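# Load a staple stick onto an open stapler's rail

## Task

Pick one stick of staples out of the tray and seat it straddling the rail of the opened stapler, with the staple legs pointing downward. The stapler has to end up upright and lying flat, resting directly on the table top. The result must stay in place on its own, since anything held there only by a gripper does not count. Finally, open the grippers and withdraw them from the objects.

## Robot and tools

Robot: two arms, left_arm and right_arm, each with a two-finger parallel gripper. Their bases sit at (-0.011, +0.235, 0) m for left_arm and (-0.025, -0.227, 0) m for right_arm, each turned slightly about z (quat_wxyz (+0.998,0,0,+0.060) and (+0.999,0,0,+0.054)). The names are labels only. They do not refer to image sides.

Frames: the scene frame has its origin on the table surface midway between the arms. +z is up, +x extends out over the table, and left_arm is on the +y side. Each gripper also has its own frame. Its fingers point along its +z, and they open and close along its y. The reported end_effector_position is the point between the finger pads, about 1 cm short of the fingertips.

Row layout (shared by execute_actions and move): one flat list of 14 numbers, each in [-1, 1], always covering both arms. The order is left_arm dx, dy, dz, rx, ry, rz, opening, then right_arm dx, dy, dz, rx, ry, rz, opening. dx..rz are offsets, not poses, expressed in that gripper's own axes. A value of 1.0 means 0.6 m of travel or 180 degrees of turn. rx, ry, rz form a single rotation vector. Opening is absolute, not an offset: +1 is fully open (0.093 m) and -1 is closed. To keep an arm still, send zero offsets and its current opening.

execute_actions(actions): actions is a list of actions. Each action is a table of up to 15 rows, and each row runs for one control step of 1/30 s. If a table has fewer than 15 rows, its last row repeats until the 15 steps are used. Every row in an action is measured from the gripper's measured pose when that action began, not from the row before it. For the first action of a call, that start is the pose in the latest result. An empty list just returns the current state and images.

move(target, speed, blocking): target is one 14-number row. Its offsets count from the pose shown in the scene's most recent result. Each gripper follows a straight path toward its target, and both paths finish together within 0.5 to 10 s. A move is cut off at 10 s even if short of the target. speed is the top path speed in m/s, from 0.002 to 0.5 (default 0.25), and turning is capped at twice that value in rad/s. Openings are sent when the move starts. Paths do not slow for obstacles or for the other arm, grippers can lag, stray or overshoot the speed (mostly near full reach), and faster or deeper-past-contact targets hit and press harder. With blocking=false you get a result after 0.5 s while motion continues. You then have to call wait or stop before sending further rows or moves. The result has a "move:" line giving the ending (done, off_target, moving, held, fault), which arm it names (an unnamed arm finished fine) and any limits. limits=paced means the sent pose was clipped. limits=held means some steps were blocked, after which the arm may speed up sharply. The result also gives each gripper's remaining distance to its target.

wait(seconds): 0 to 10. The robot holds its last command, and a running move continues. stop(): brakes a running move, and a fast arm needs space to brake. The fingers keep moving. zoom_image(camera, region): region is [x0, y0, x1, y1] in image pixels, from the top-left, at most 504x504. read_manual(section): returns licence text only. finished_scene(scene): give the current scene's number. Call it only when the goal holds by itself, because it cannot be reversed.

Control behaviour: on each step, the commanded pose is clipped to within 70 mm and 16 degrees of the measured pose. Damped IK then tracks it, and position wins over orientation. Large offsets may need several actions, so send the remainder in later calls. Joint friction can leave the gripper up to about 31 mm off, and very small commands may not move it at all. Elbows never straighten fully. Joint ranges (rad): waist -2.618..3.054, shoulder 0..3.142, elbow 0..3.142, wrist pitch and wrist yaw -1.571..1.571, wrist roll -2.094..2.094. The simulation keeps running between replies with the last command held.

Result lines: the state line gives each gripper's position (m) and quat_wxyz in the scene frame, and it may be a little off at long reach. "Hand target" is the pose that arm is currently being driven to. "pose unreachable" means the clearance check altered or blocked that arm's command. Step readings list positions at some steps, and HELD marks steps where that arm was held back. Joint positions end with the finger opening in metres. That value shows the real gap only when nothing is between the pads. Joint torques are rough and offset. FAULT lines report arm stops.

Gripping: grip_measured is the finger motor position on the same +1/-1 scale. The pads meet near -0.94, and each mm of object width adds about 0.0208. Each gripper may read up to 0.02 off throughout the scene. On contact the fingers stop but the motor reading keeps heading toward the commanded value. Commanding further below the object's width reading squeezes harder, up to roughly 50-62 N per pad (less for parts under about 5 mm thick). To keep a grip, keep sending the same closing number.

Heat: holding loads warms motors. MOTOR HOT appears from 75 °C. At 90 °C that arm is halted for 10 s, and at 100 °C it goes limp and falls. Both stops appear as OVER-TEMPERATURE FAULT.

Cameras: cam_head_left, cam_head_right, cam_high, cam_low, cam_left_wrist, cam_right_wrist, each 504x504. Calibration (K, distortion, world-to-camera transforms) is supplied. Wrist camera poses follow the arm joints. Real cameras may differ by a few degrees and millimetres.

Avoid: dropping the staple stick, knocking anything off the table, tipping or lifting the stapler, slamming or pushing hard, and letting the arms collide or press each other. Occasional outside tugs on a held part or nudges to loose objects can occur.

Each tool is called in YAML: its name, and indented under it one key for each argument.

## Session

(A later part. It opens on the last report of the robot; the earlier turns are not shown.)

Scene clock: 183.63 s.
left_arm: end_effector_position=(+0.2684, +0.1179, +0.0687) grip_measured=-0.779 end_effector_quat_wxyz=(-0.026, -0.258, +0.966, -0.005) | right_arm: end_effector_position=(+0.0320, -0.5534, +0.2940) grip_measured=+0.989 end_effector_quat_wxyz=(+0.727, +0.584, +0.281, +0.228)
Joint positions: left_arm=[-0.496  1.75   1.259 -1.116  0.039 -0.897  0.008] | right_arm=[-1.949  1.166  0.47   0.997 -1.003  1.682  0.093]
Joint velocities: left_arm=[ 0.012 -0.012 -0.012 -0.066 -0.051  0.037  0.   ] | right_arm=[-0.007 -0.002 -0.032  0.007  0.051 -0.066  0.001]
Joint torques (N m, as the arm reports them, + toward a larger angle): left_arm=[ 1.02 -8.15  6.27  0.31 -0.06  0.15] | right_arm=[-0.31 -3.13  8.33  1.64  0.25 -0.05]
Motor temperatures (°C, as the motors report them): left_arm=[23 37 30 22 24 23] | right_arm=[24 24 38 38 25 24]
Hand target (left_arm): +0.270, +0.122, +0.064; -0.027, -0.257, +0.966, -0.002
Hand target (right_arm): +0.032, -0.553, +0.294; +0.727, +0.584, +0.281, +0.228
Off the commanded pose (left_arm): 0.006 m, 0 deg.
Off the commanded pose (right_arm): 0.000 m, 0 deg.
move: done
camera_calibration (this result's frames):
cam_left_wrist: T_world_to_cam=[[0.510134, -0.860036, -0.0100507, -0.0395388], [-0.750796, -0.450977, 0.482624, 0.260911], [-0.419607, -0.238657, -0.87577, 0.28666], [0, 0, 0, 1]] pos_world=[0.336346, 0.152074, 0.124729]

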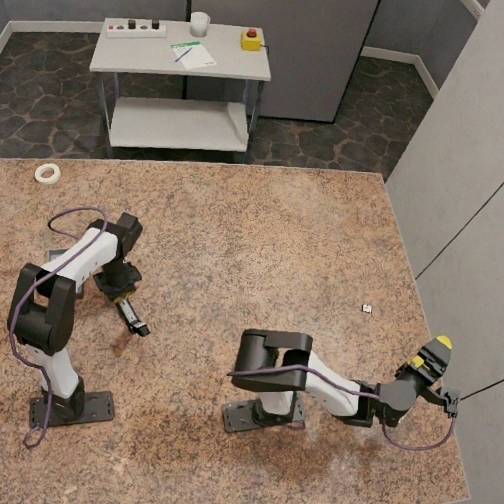

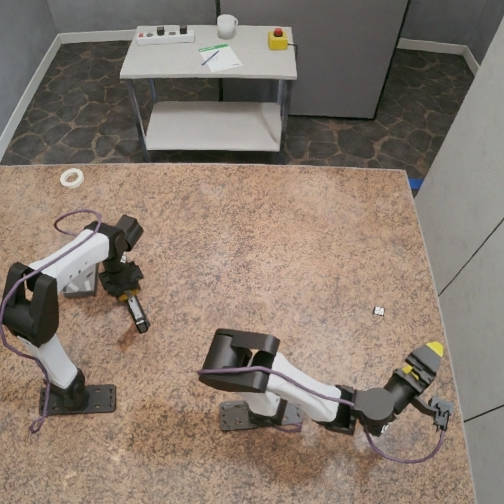

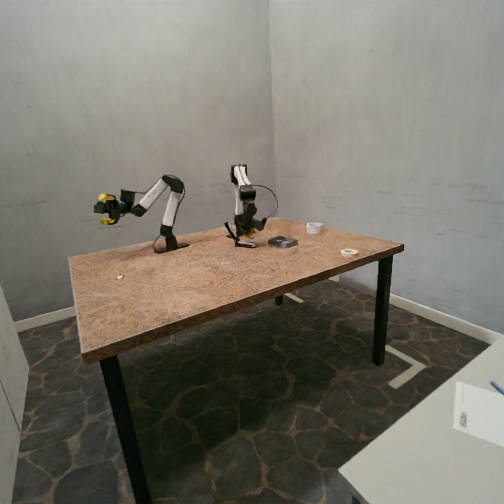

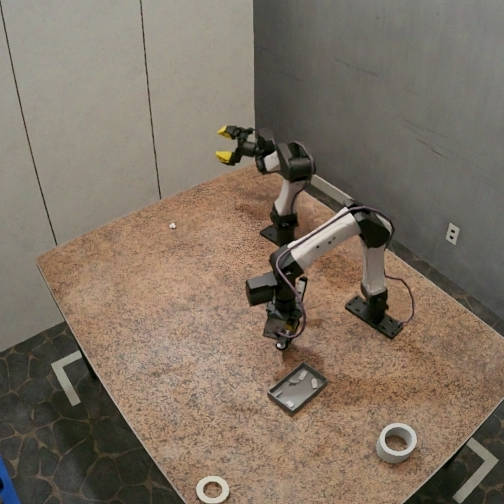

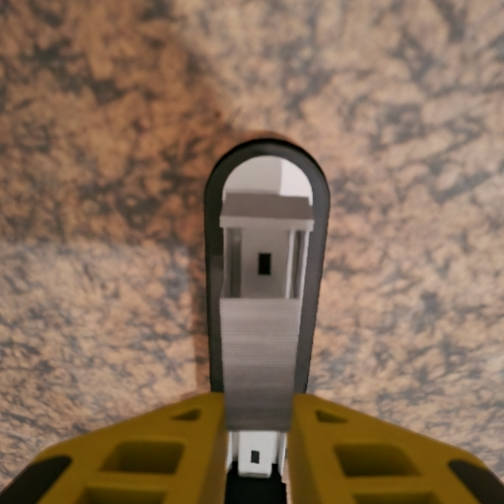

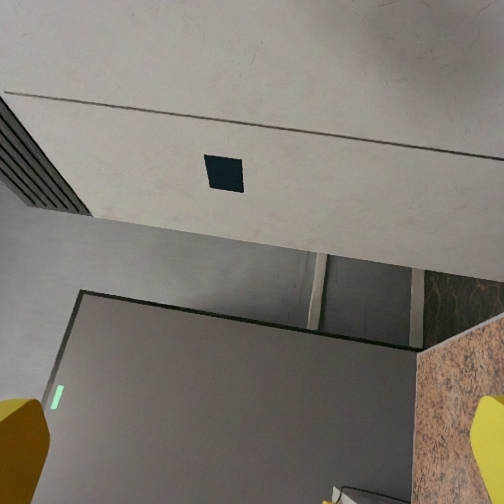

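move:
  target: [0,-0.002,0.03,0,0,0.012,-0.79,0,0,0,0,0,0,1]
  speed: 0.02

zoom_image:
  camera: "cam_left_wrist"
  region: [130, 150, 390, 450]

zoom_image:
  camera: "cam_high"
  region: [210, 200, 290, 260]

Scene clock: 195.43 s.
left_arm: end_effector_position=(+0.2705, +0.1171, +0.0566) grip_measured=-0.779 end_effector_quat_wxyz=(-0.021, -0.247, +0.969, -0.009) | right_arm: end_effector_position=(+0.0320, -0.5534, +0.2940) grip_measured=+0.989 end_effector_quat_wxyz=(+0.727, +0.584, +0.281, +0.228)
Joint positions: left_arm=[-0.496  1.761  1.223 -1.057  0.039 -0.875  0.008] | right_arm=[-1.949  1.166  0.47   0.997 -1.003  1.682  0.093]
Joint velocities: left_arm=[-0.017 -0.012 -0.002  0.037 -0.11   0.051  0.001] | right_arm=[ 0.002  0.017  0.007 -0.022 -0.007 -0.081  0.   ]
Joint torques (N m, as the arm reports them, + toward a larger angle): left_arm=[-0.16 -8.32  5.64  0.34 -0.04  0.11] | right_arm=[-0.3  -3.17  8.28  1.63  0.23 -0.05]
Motor temperatures (°C, as the motors report them): left_arm=[23 37 30 22 24 23] | right_arm=[24 24 38 38 25 24]
Hand target (left_arm): +0.268, +0.117, +0.051; -0.026, -0.240, +0.971, -0.006
Hand target (right_arm): +0.032, -0.553, +0.294; +0.727, +0.584, +0.281, +0.228
Off the commanded pose (left_arm): 0.006 m, 1 deg.
Off the commanded pose (right_arm): 0.000 m, 0 deg.
move: done
camera_calibration (this result's frames):
cam_left_wrist: T_world_to_cam=[[0.490729, -0.871312, -0.000272638, -0.0354034], [-0.765927, -0.431524, 0.476595, 0.270085], [-0.415381, -0.23367, -0.879123, 0.275215], [0, 0, 0, 1]] pos_world=[0.338558, 0.15001, 0.113217]

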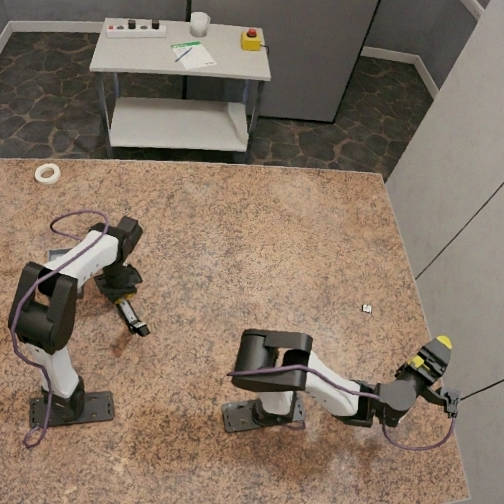

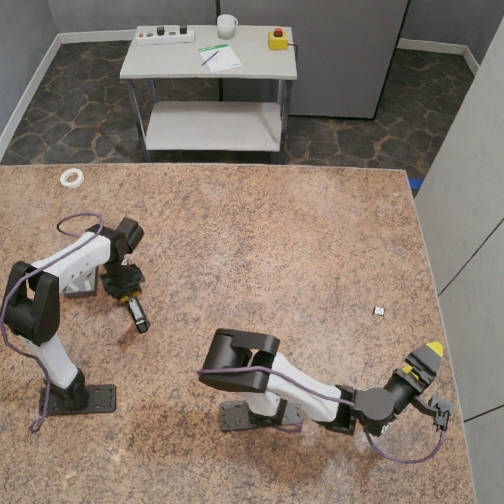

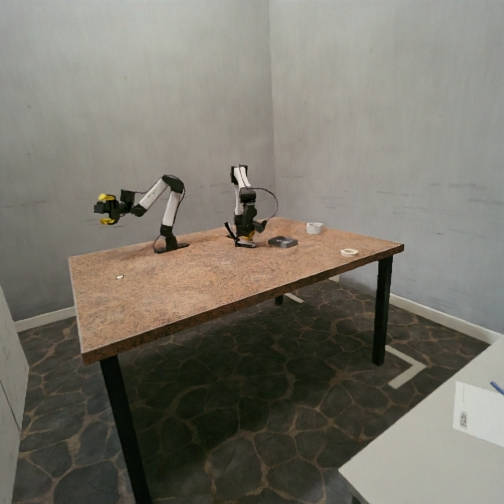

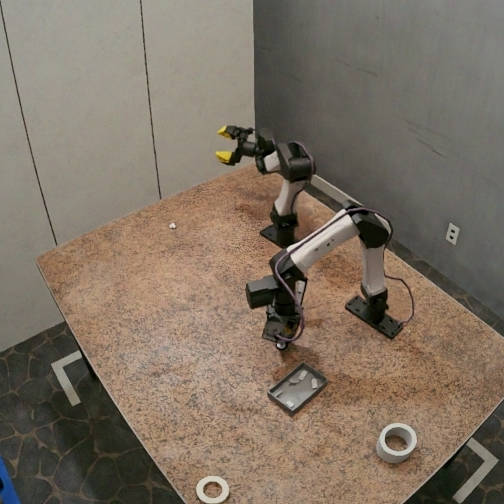

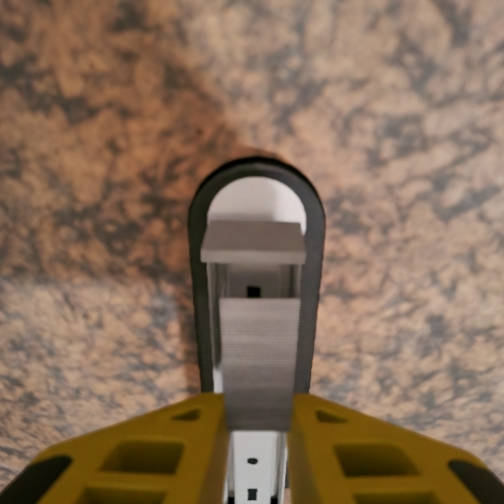

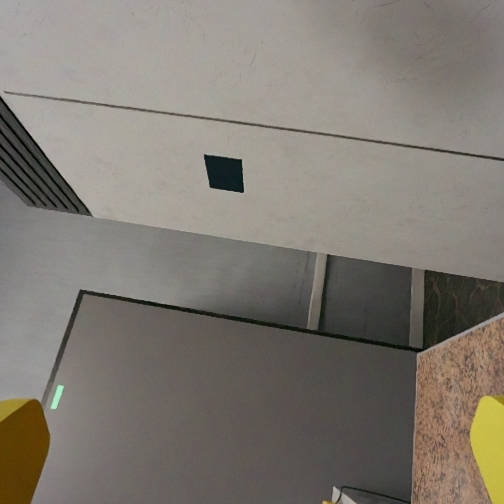

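Region (130, 150, 390, 450) of cam_left_wrist's 504x504 image, scaled by 1.680, with more detail than that image has; it fills the left 437 columns of this view, and the rest is white.

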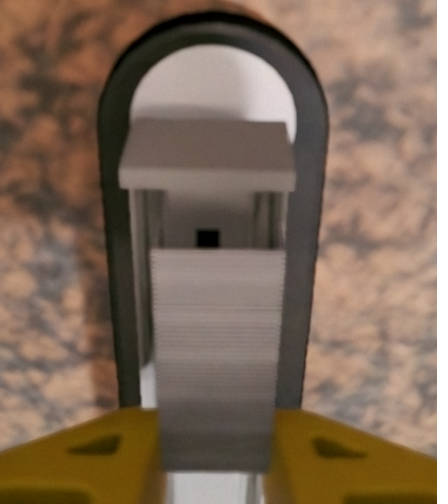

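Region (210, 200, 290, 260) of cam_high's 504x504 image, scaled by 6.300, with more detail than that image has; it fills the top 378 rows of this view, and the rest is white.

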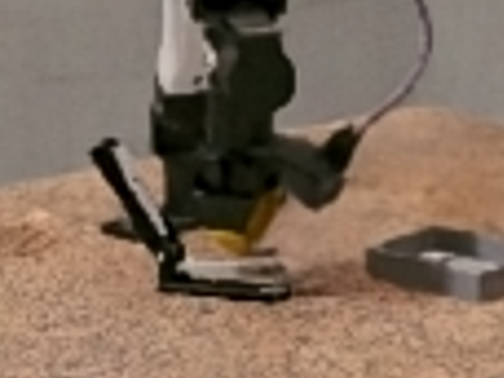

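move:
  target: [0,0.008,0.012,0,0,0,-0.79,0,0,0,0,0,0,1]
  speed: 0.01

Scene clock: 205.00 s.
left_arm: end_effector_position=(+0.2683, +0.1180, +0.0513) grip_measured=-0.779 end_effector_quat_wxyz=(-0.023, -0.246, +0.969, -0.008) | right_arm: end_effector_position=(+0.0320, -0.5534, +0.2940) grip_measured=+0.989 end_effector_quat_wxyz=(+0.727, +0.584, +0.281, +0.228)
Joint positions: left_arm=[-0.496  1.761  1.201 -1.038  0.039 -0.874  0.008] | right_arm=[-1.949  1.166  0.47   0.997 -1.003  1.682  0.093]
Joint velocities: left_arm=[-0.002 -0.002  0.012  0.037 -0.037  0.051 -0.   ] | right_arm=[ 0.007  0.007  0.002  0.007 -0.051  0.007  0.001]
Joint torques (N m, as the arm reports them, + toward a larger angle): left_arm=[ 0.9  -9.75  5.46  0.33 -0.02  0.13] | right_arm=[-0.33 -2.97  8.4   1.64  0.26 -0.02]
Motor temperatures (°C, as the motors report them): left_arm=[23 36 29 22 24 23] | right_arm=[24 24 39 38 25 24]
Hand target (left_arm): +0.268, +0.121, +0.049; -0.021, -0.247, +0.969, -0.009
Hand target (right_arm): +0.032, -0.553, +0.294; +0.727, +0.584, +0.281, +0.228
Off the commanded pose (left_arm): 0.004 m, 0 deg.
Off the commanded pose (right_arm): 0.000 m, 0 deg.
move: done
camera_calibration (this result's frames):
cam_left_wrist: T_world_to_cam=[[0.49006, -0.871685, -0.00260634, -0.0331718], [-0.764911, -0.431462, 0.47828, 0.270896], [-0.418034, -0.232392, -0.878204, 0.270339], [0, 0, 0, 1]] pos_world=[0.336479, 0.150791, 0.107762]

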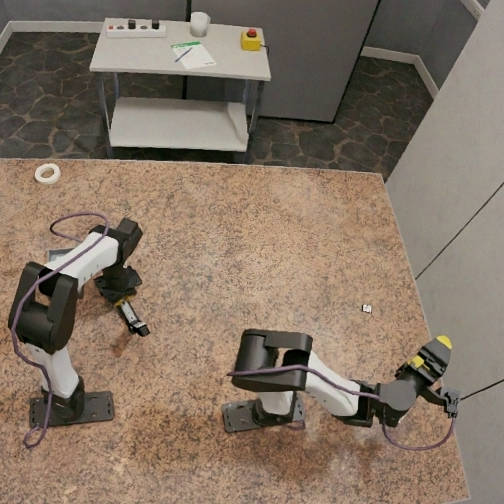

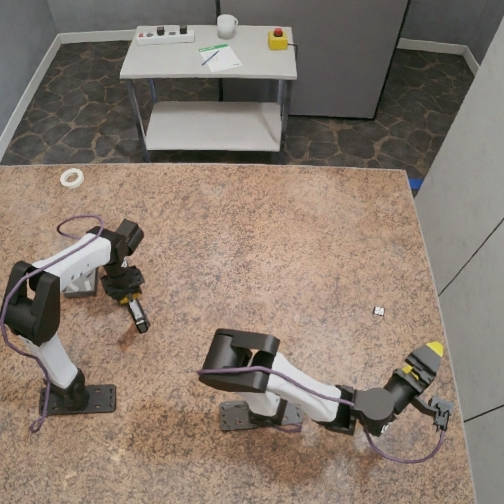

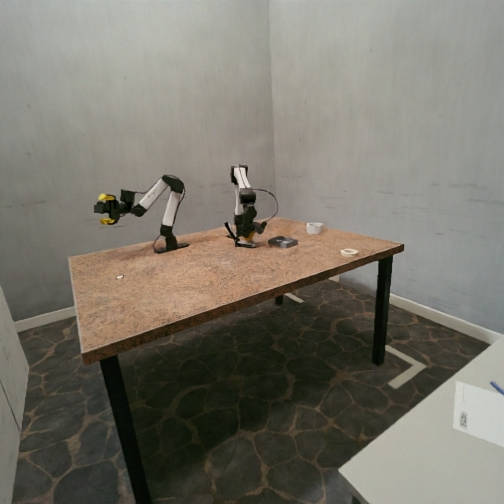

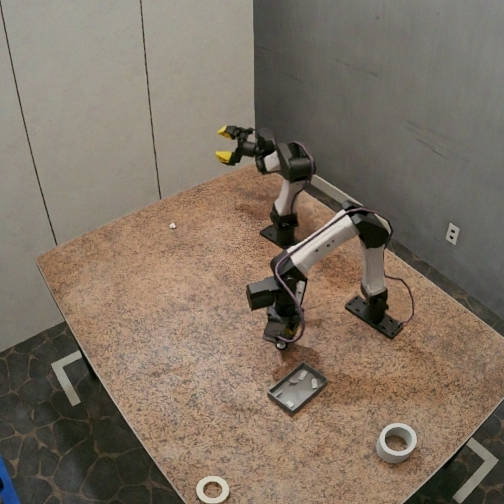

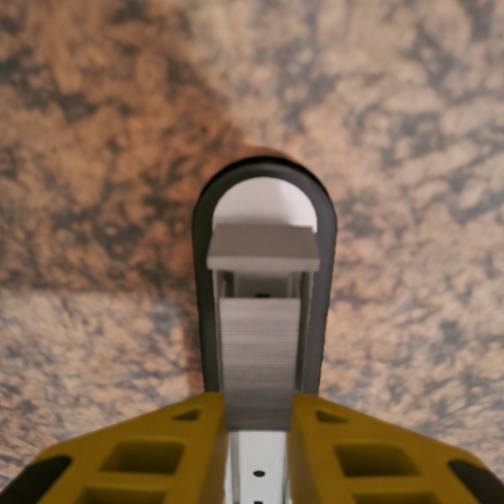

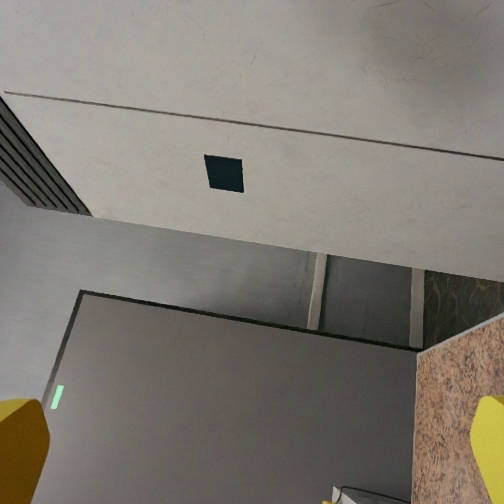

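move:
  target: [-0.004,-0.002,0.018,0,0,0,-0.79,0,0,0,0,0,0,1]
  speed: 0.01

zoom_image:
  camera: "cam_left_wrist"
  region: [130, 150, 390, 450]

zoom_image:
  camera: "cam_high"
  region: [220, 220, 270, 260]

Scene clock: 217.70 s.
left_arm: end_effector_position=(+0.2732, +0.1160, +0.0488) grip_measured=-0.779 end_effector_quat_wxyz=(-0.016, -0.246, +0.969, -0.013) | right_arm: end_effector_position=(+0.0320, -0.5534, +0.2940) grip_measured=+0.989 end_effector_quat_wxyz=(+0.727, +0.584, +0.281, +0.228)
Joint positions: left_arm=[-0.496  1.769  1.201 -1.014  0.039 -0.874  0.008] | right_arm=[-1.949  1.166  0.47   0.997 -1.003  1.682  0.093]
Joint velocities: left_arm=[-0.002 -0.007  0.002  0.066  0.022 -0.007 -0.   ] | right_arm=[-0.002  0.002  0.007  0.007 -0.037  0.051  0.001]
Joint torques (N m, as the arm reports them, + toward a larger angle): left_arm=[ 0.35 -8.07  5.04  0.43 -0.02  0.09] | right_arm=[-0.32 -3.14  8.36  1.63  0.27 -0.03]
Motor temperatures (°C, as the motors report them): left_arm=[23 37 29 22 24 23] | right_arm=[24 24 39 39 25 24]
Hand target (left_arm): +0.270, +0.118, +0.041; -0.023, -0.246, +0.969, -0.008
Hand target (right_arm): +0.032, -0.553, +0.294; +0.727, +0.584, +0.281, +0.228
Off the commanded pose (left_arm): 0.009 m, 1 deg.
Off the commanded pose (right_arm): 0.000 m, 0 deg.
move: done
camera_calibration (this result's frames):
cam_left_wrist: T_world_to_cam=[[0.49001, -0.871665, 0.00953275, -0.0378646], [-0.771805, -0.428738, 0.469576, 0.277011], [-0.405226, -0.237454, -0.882841, 0.267057], [0, 0, 0, 1]] pos_world=[0.340571, 0.149174, 0.106052]

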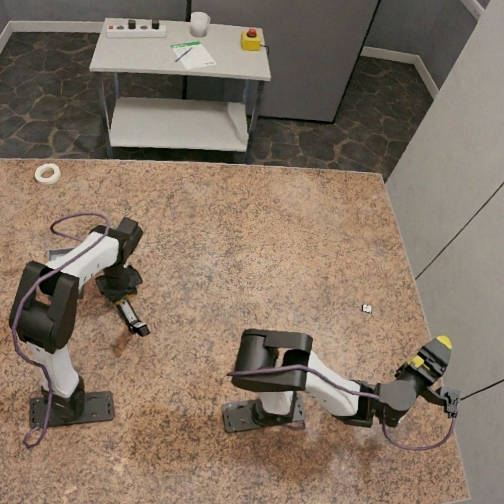

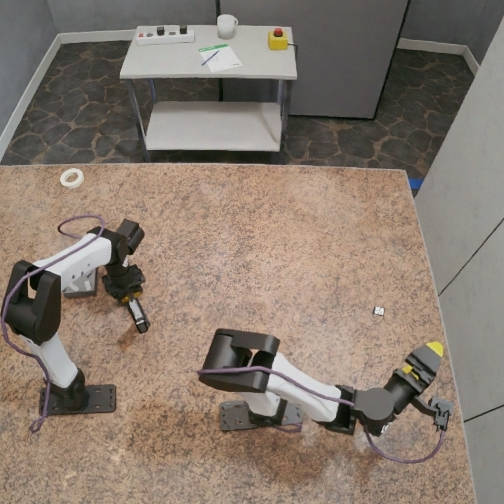

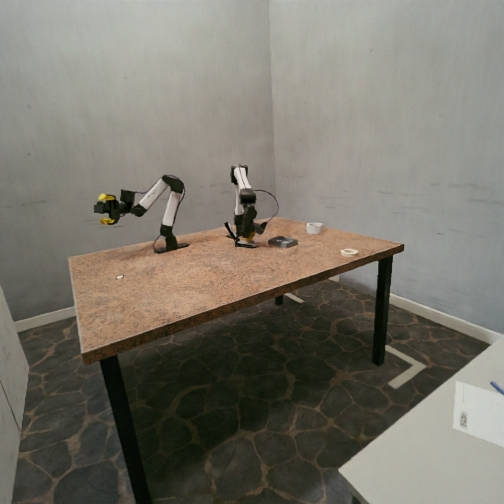

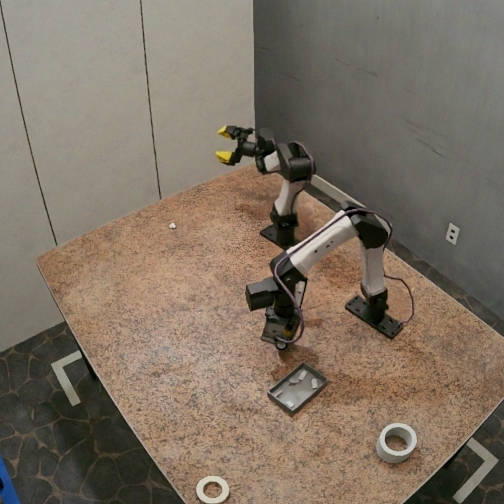

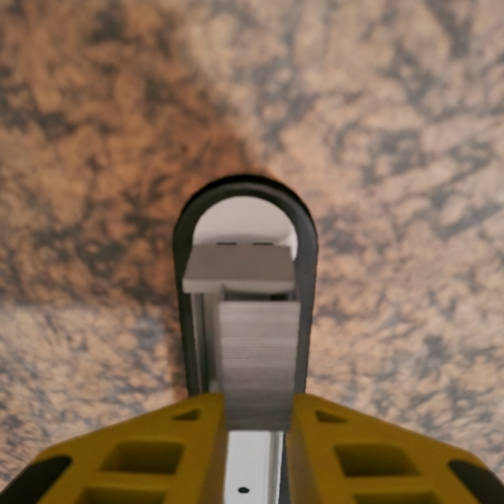

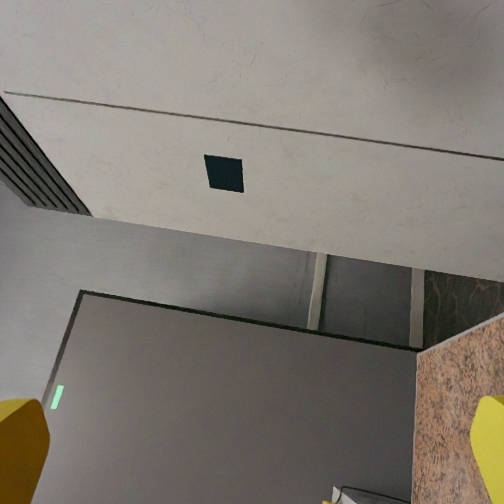

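Region (130, 150, 390, 450) of cam_left_wrist's 504x504 image, scaled by 1.680, with more detail than that image has; it fills the left 437 columns of this view, and the rest is white.

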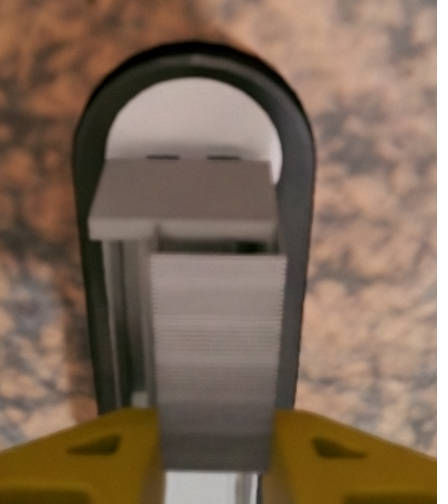

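Region (220, 220, 270, 260) of cam_high's 504x504 image, scaled by 10.080, with more detail than that image has; it fills the top 403 rows of this view, and the rest is white.

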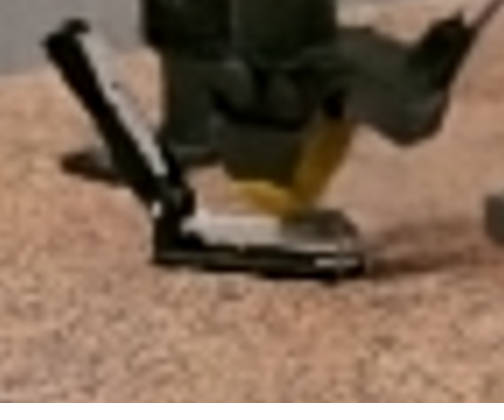

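move:
  target: [0.014,0.012,-0.003,0,0,0,-0.79,0,0,0,0,0,0,1]
  speed: 0.01

Scene clock: 225.10 s.
left_arm: end_effector_position=(+0.2669, +0.1185, +0.0502) grip_measured=-0.779 end_effector_quat_wxyz=(-0.016, -0.246, +0.969, -0.013) | right_arm: end_effector_position=(+0.0320, -0.5534, +0.2940) grip_measured=+0.989 end_effector_quat_wxyz=(+0.727, +0.584, +0.281, +0.228)
Joint positions: left_arm=[-0.496  1.742  1.174 -1.014  0.039 -0.874  0.008] | right_arm=[-1.949  1.166  0.47   0.997 -1.003  1.682  0.093]
Joint velocities: left_arm=[-0.012 -0.012 -0.012 -0.051  0.022 -0.007 -0.   ] | right_arm=[-0.007 -0.002  0.002  0.037  0.051  0.081 -0.001]
Joint torques (N m, as the arm reports them, + toward a larger angle): left_arm=[ -0.37 -10.4    5.43   0.27  -0.01   0.02] | right_arm=[-0.25 -3.07  8.29  1.64  0.23 -0.03]
Motor temperatures (°C, as the motors report them): left_arm=[23 37 29 22 24 23] | right_arm=[24 24 39 39 25 24]
Hand target (left_arm): +0.263, +0.118, +0.051; -0.016, -0.246, +0.969, -0.013
Hand target (right_arm): +0.032, -0.553, +0.294; +0.727, +0.584, +0.281, +0.228
Off the commanded pose (left_arm): 0.005 m, 0 deg.
Off the commanded pose (right_arm): 0.000 m, 0 deg.
move: done
camera_calibration (this result's frames):
cam_left_wrist: T_world_to_cam=[[0.490003, -0.871662, 0.0101249, -0.0326956], [-0.772138, -0.428606, 0.469148, 0.272695], [-0.404599, -0.237702, -0.883061, 0.266208], [0, 0, 0, 1]] pos_world=[0.334287, 0.151657, 0.107474]

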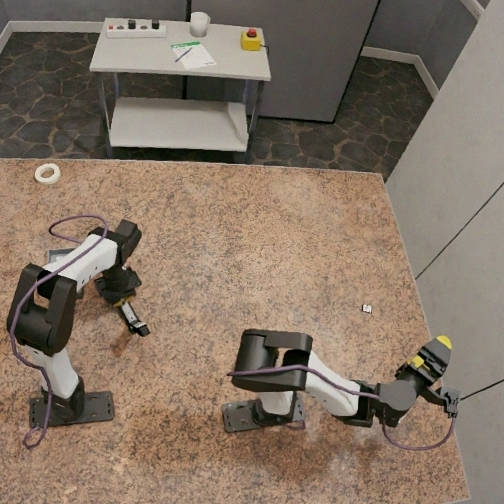

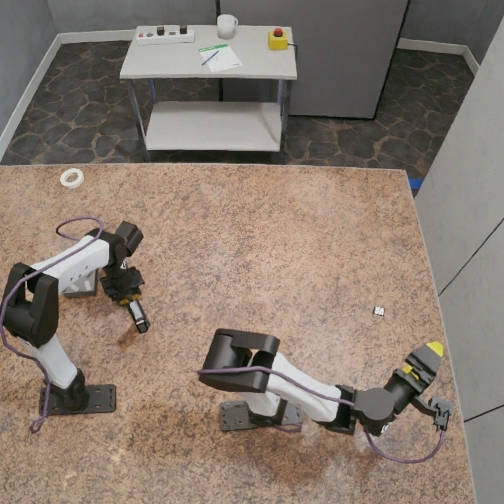

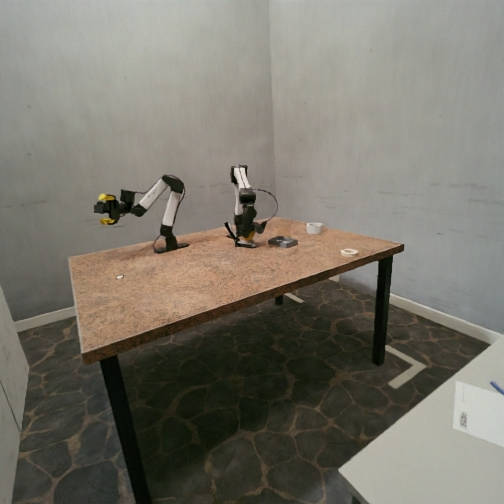

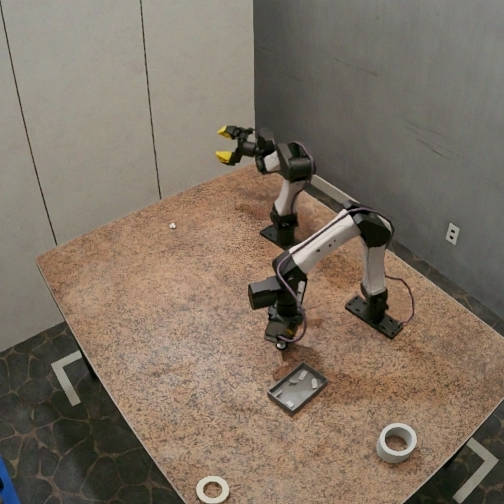

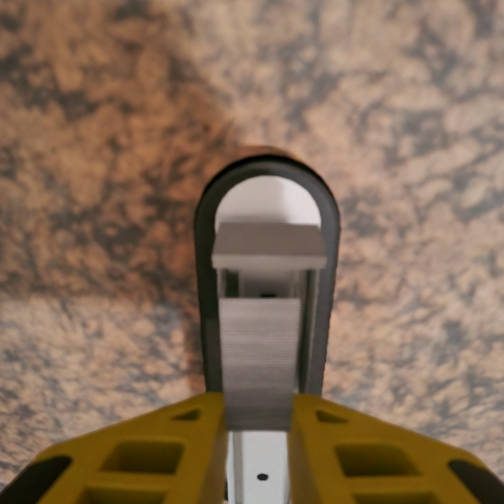

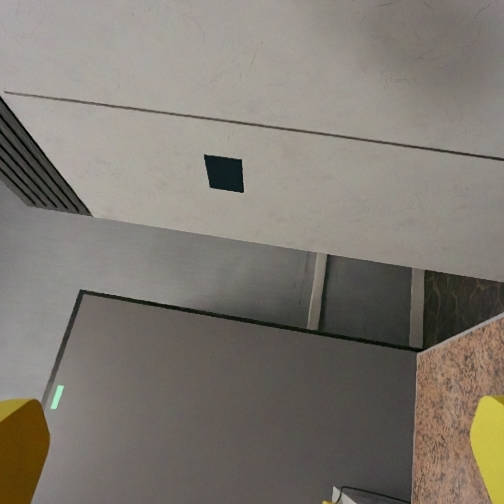

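move:
  target: [-0.006,-0.004,0.017,0,0,0,-0.79,0,0,0,0,0,0,1]
  speed: 0.01

zoom_image:
  camera: "cam_left_wrist"
  region: [130, 150, 390, 500]

Scene clock: 232.57 s.
left_arm: end_effector_position=(+0.2702, +0.1172, +0.0454) grip_measured=-0.779 end_effector_quat_wxyz=(-0.015, -0.246, +0.969, -0.013) | right_arm: end_effector_position=(+0.0320, -0.5534, +0.2940) grip_measured=+0.989 end_effector_quat_wxyz=(+0.727, +0.584, +0.281, +0.228)
Joint positions: left_arm=[-0.496  1.759  1.174 -0.995  0.039 -0.874  0.008] | right_arm=[-1.949  1.166  0.47   0.997 -1.003  1.682  0.093]
Joint velocities: left_arm=[-0.022 -0.002  0.002  0.007  0.022  0.007 -0.001] | right_arm=[ 0.002 -0.012  0.012 -0.022  0.066 -0.11   0.   ]
Joint torques (N m, as the arm reports them, + toward a larger angle): left_arm=[ 0.4  -8.03  5.88  0.45 -0.02  0.08] | right_arm=[-0.29 -3.13  8.29  1.63  0.26 -0.04]
Motor temperatures (°C, as the motors report them): left_arm=[23 37 29 22 24 23] | right_arm=[24 24 39 39 25 24]
Hand target (left_arm): +0.271, +0.118, +0.040; -0.016, -0.246, +0.969, -0.013
Hand target (right_arm): +0.032, -0.553, +0.294; +0.727, +0.584, +0.281, +0.228
Off the commanded pose (left_arm): 0.006 m, 0 deg.
Off the commanded pose (right_arm): 0.000 m, 0 deg.
move: done
camera_calibration (this result's frames):
cam_left_wrist: T_world_to_cam=[[0.48998, -0.871653, 0.0119012, -0.0354529], [-0.773135, -0.428212, 0.467864, 0.277198], [-0.402719, -0.238445, -0.88372, 0.262599], [0, 0, 0, 1]] pos_world=[0.337437, 0.150413, 0.102795]

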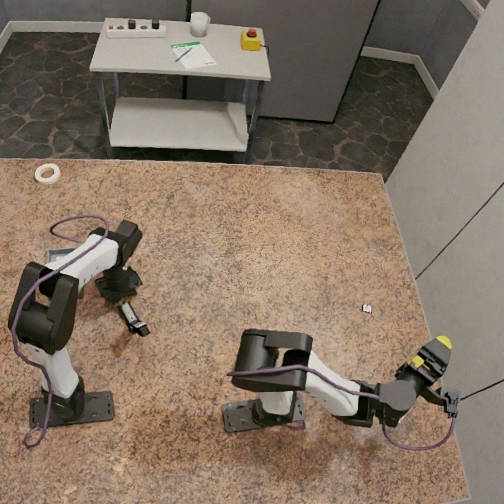

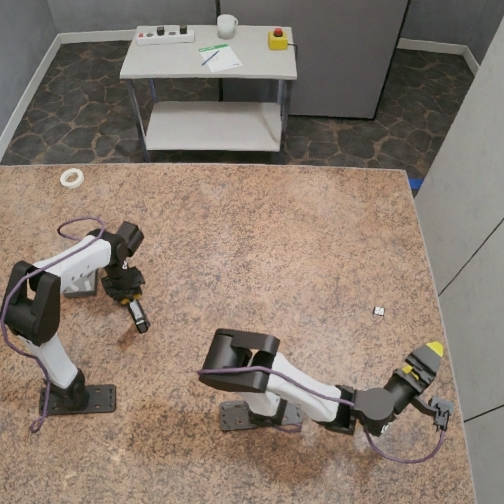

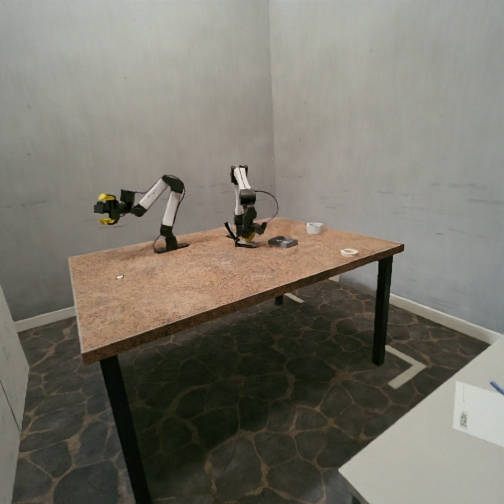

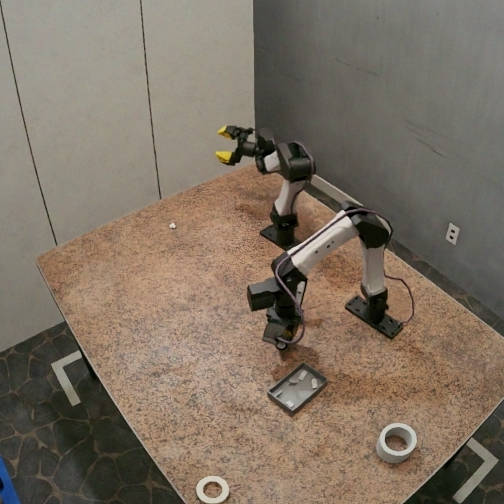

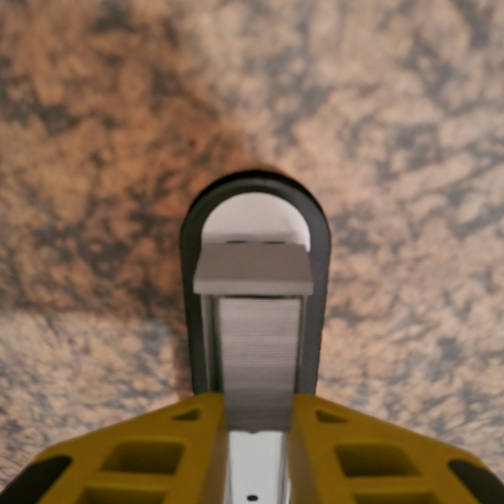

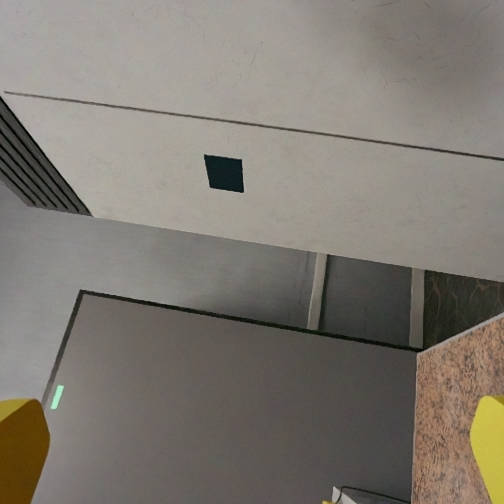

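Region (130, 150, 390, 500) of cam_left_wrist's 504x504 image, scaled by 1.440, with more detail than that image has; it fills the left 374 columns of this view, and the rest is white.

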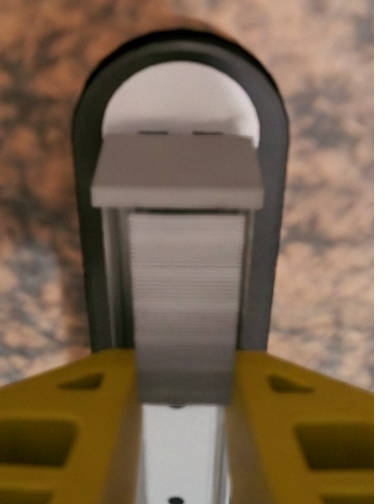

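move:
  target: [0.003,0.002,0.013,0,0,0,-0.79,0,0,0,0,0,0,1]
  speed: 0.01

zoom_image:
  camera: "cam_left_wrist"
  region: [130, 150, 390, 500]

zoom_image:
  camera: "cam_high"
  region: [220, 220, 270, 260]

Scene clock: 240.87 s.
left_arm: end_effector_position=(+0.2692, +0.1176, +0.0422) grip_measured=-0.779 end_effector_quat_wxyz=(-0.015, -0.246, +0.969, -0.014) | right_arm: end_effector_position=(+0.0320, -0.5534, +0.2940) grip_measured=+0.989 end_effector_quat_wxyz=(+0.727, +0.584, +0.281, +0.228)
Joint positions: left_arm=[-0.496  1.759  1.161 -0.981  0.039 -0.874  0.008] | right_arm=[-1.949  1.166  0.47   0.997 -1.003  1.682  0.093]
Joint velocities: left_arm=[-0.002 -0.012 -0.007 -0.022 -0.081 -0.037  0.001] | right_arm=[-0.002  0.012 -0.002 -0.095 -0.007  0.11   0.001]
Joint torques (N m, as the arm reports them, + toward a larger angle): left_arm=[-0.09 -8.95  5.34  0.47 -0.01  0.03] | right_arm=[-0.29 -3.05  8.23  1.63  0.25 -0.05]
Motor temperatures (°C, as the motors report them): left_arm=[23 37 29 22 24 23] | right_arm=[24 24 40 40 25 24]
Hand target (left_arm): +0.268, +0.117, +0.038; -0.015, -0.246, +0.969, -0.013
Hand target (right_arm): +0.032, -0.553, +0.294; +0.727, +0.584, +0.281, +0.228
Off the commanded pose (left_arm): 0.005 m, 0 deg.
Off the commanded pose (right_arm): 0.000 m, 0 deg.
move: done
camera_calibration (this result's frames):
cam_left_wrist: T_world_to_cam=[[0.489975, -0.871651, 0.0121972, -0.0345997], [-0.773301, -0.428146, 0.46765, 0.278126], [-0.402405, -0.238569, -0.88383, 0.259433], [0, 0, 0, 1]] pos_world=[0.336425, 0.150812, 0.0996507]

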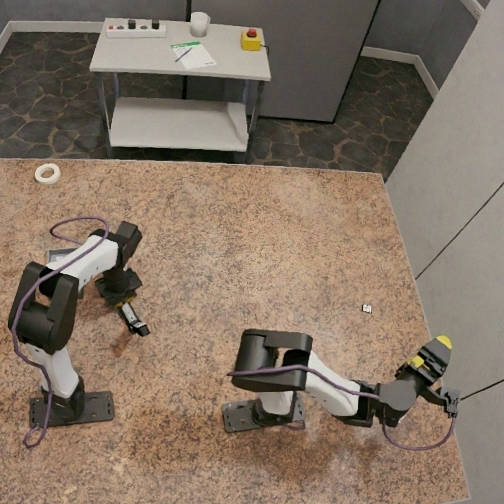

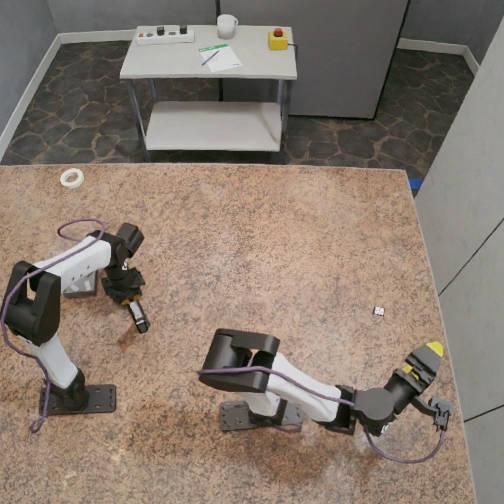

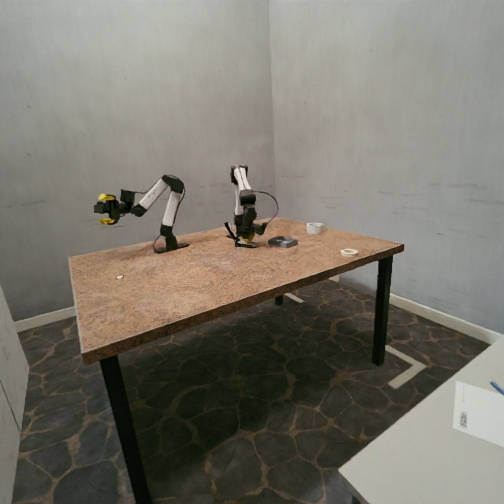

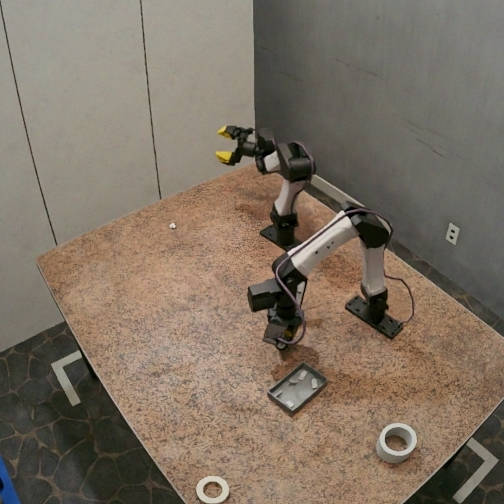

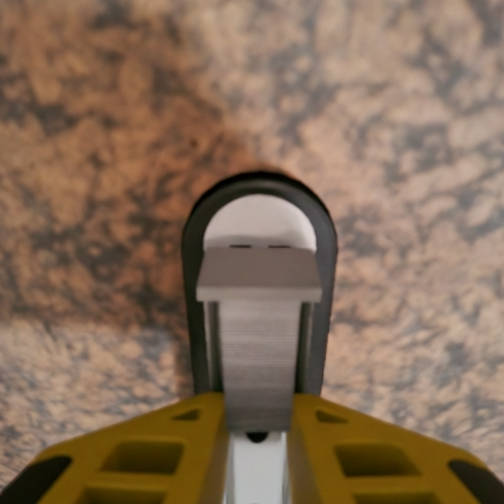

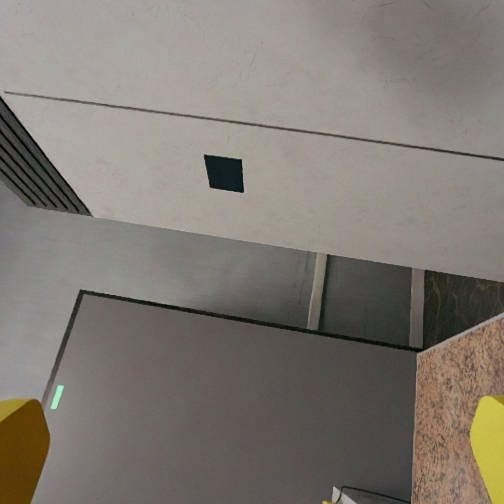

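Region (130, 150, 390, 500) of cam_left_wrist's 504x504 image, scaled by 1.440, with more detail than that image has; it fills the left 374 columns of this view, and the rest is white.

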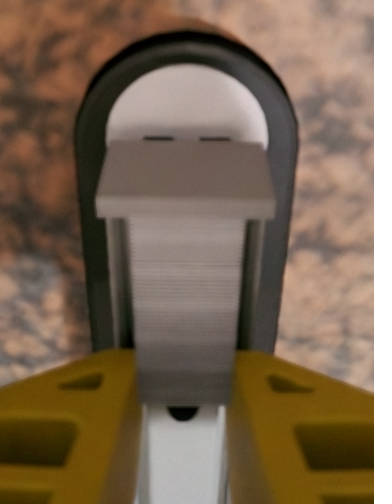

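Region (220, 220, 270, 260) of cam_high's 504x504 image, scaled by 10.080, with more detail than that image has; it fills the top 403 rows of this view, and the rest is white.

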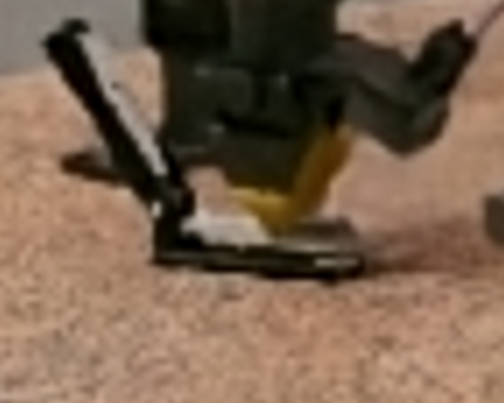

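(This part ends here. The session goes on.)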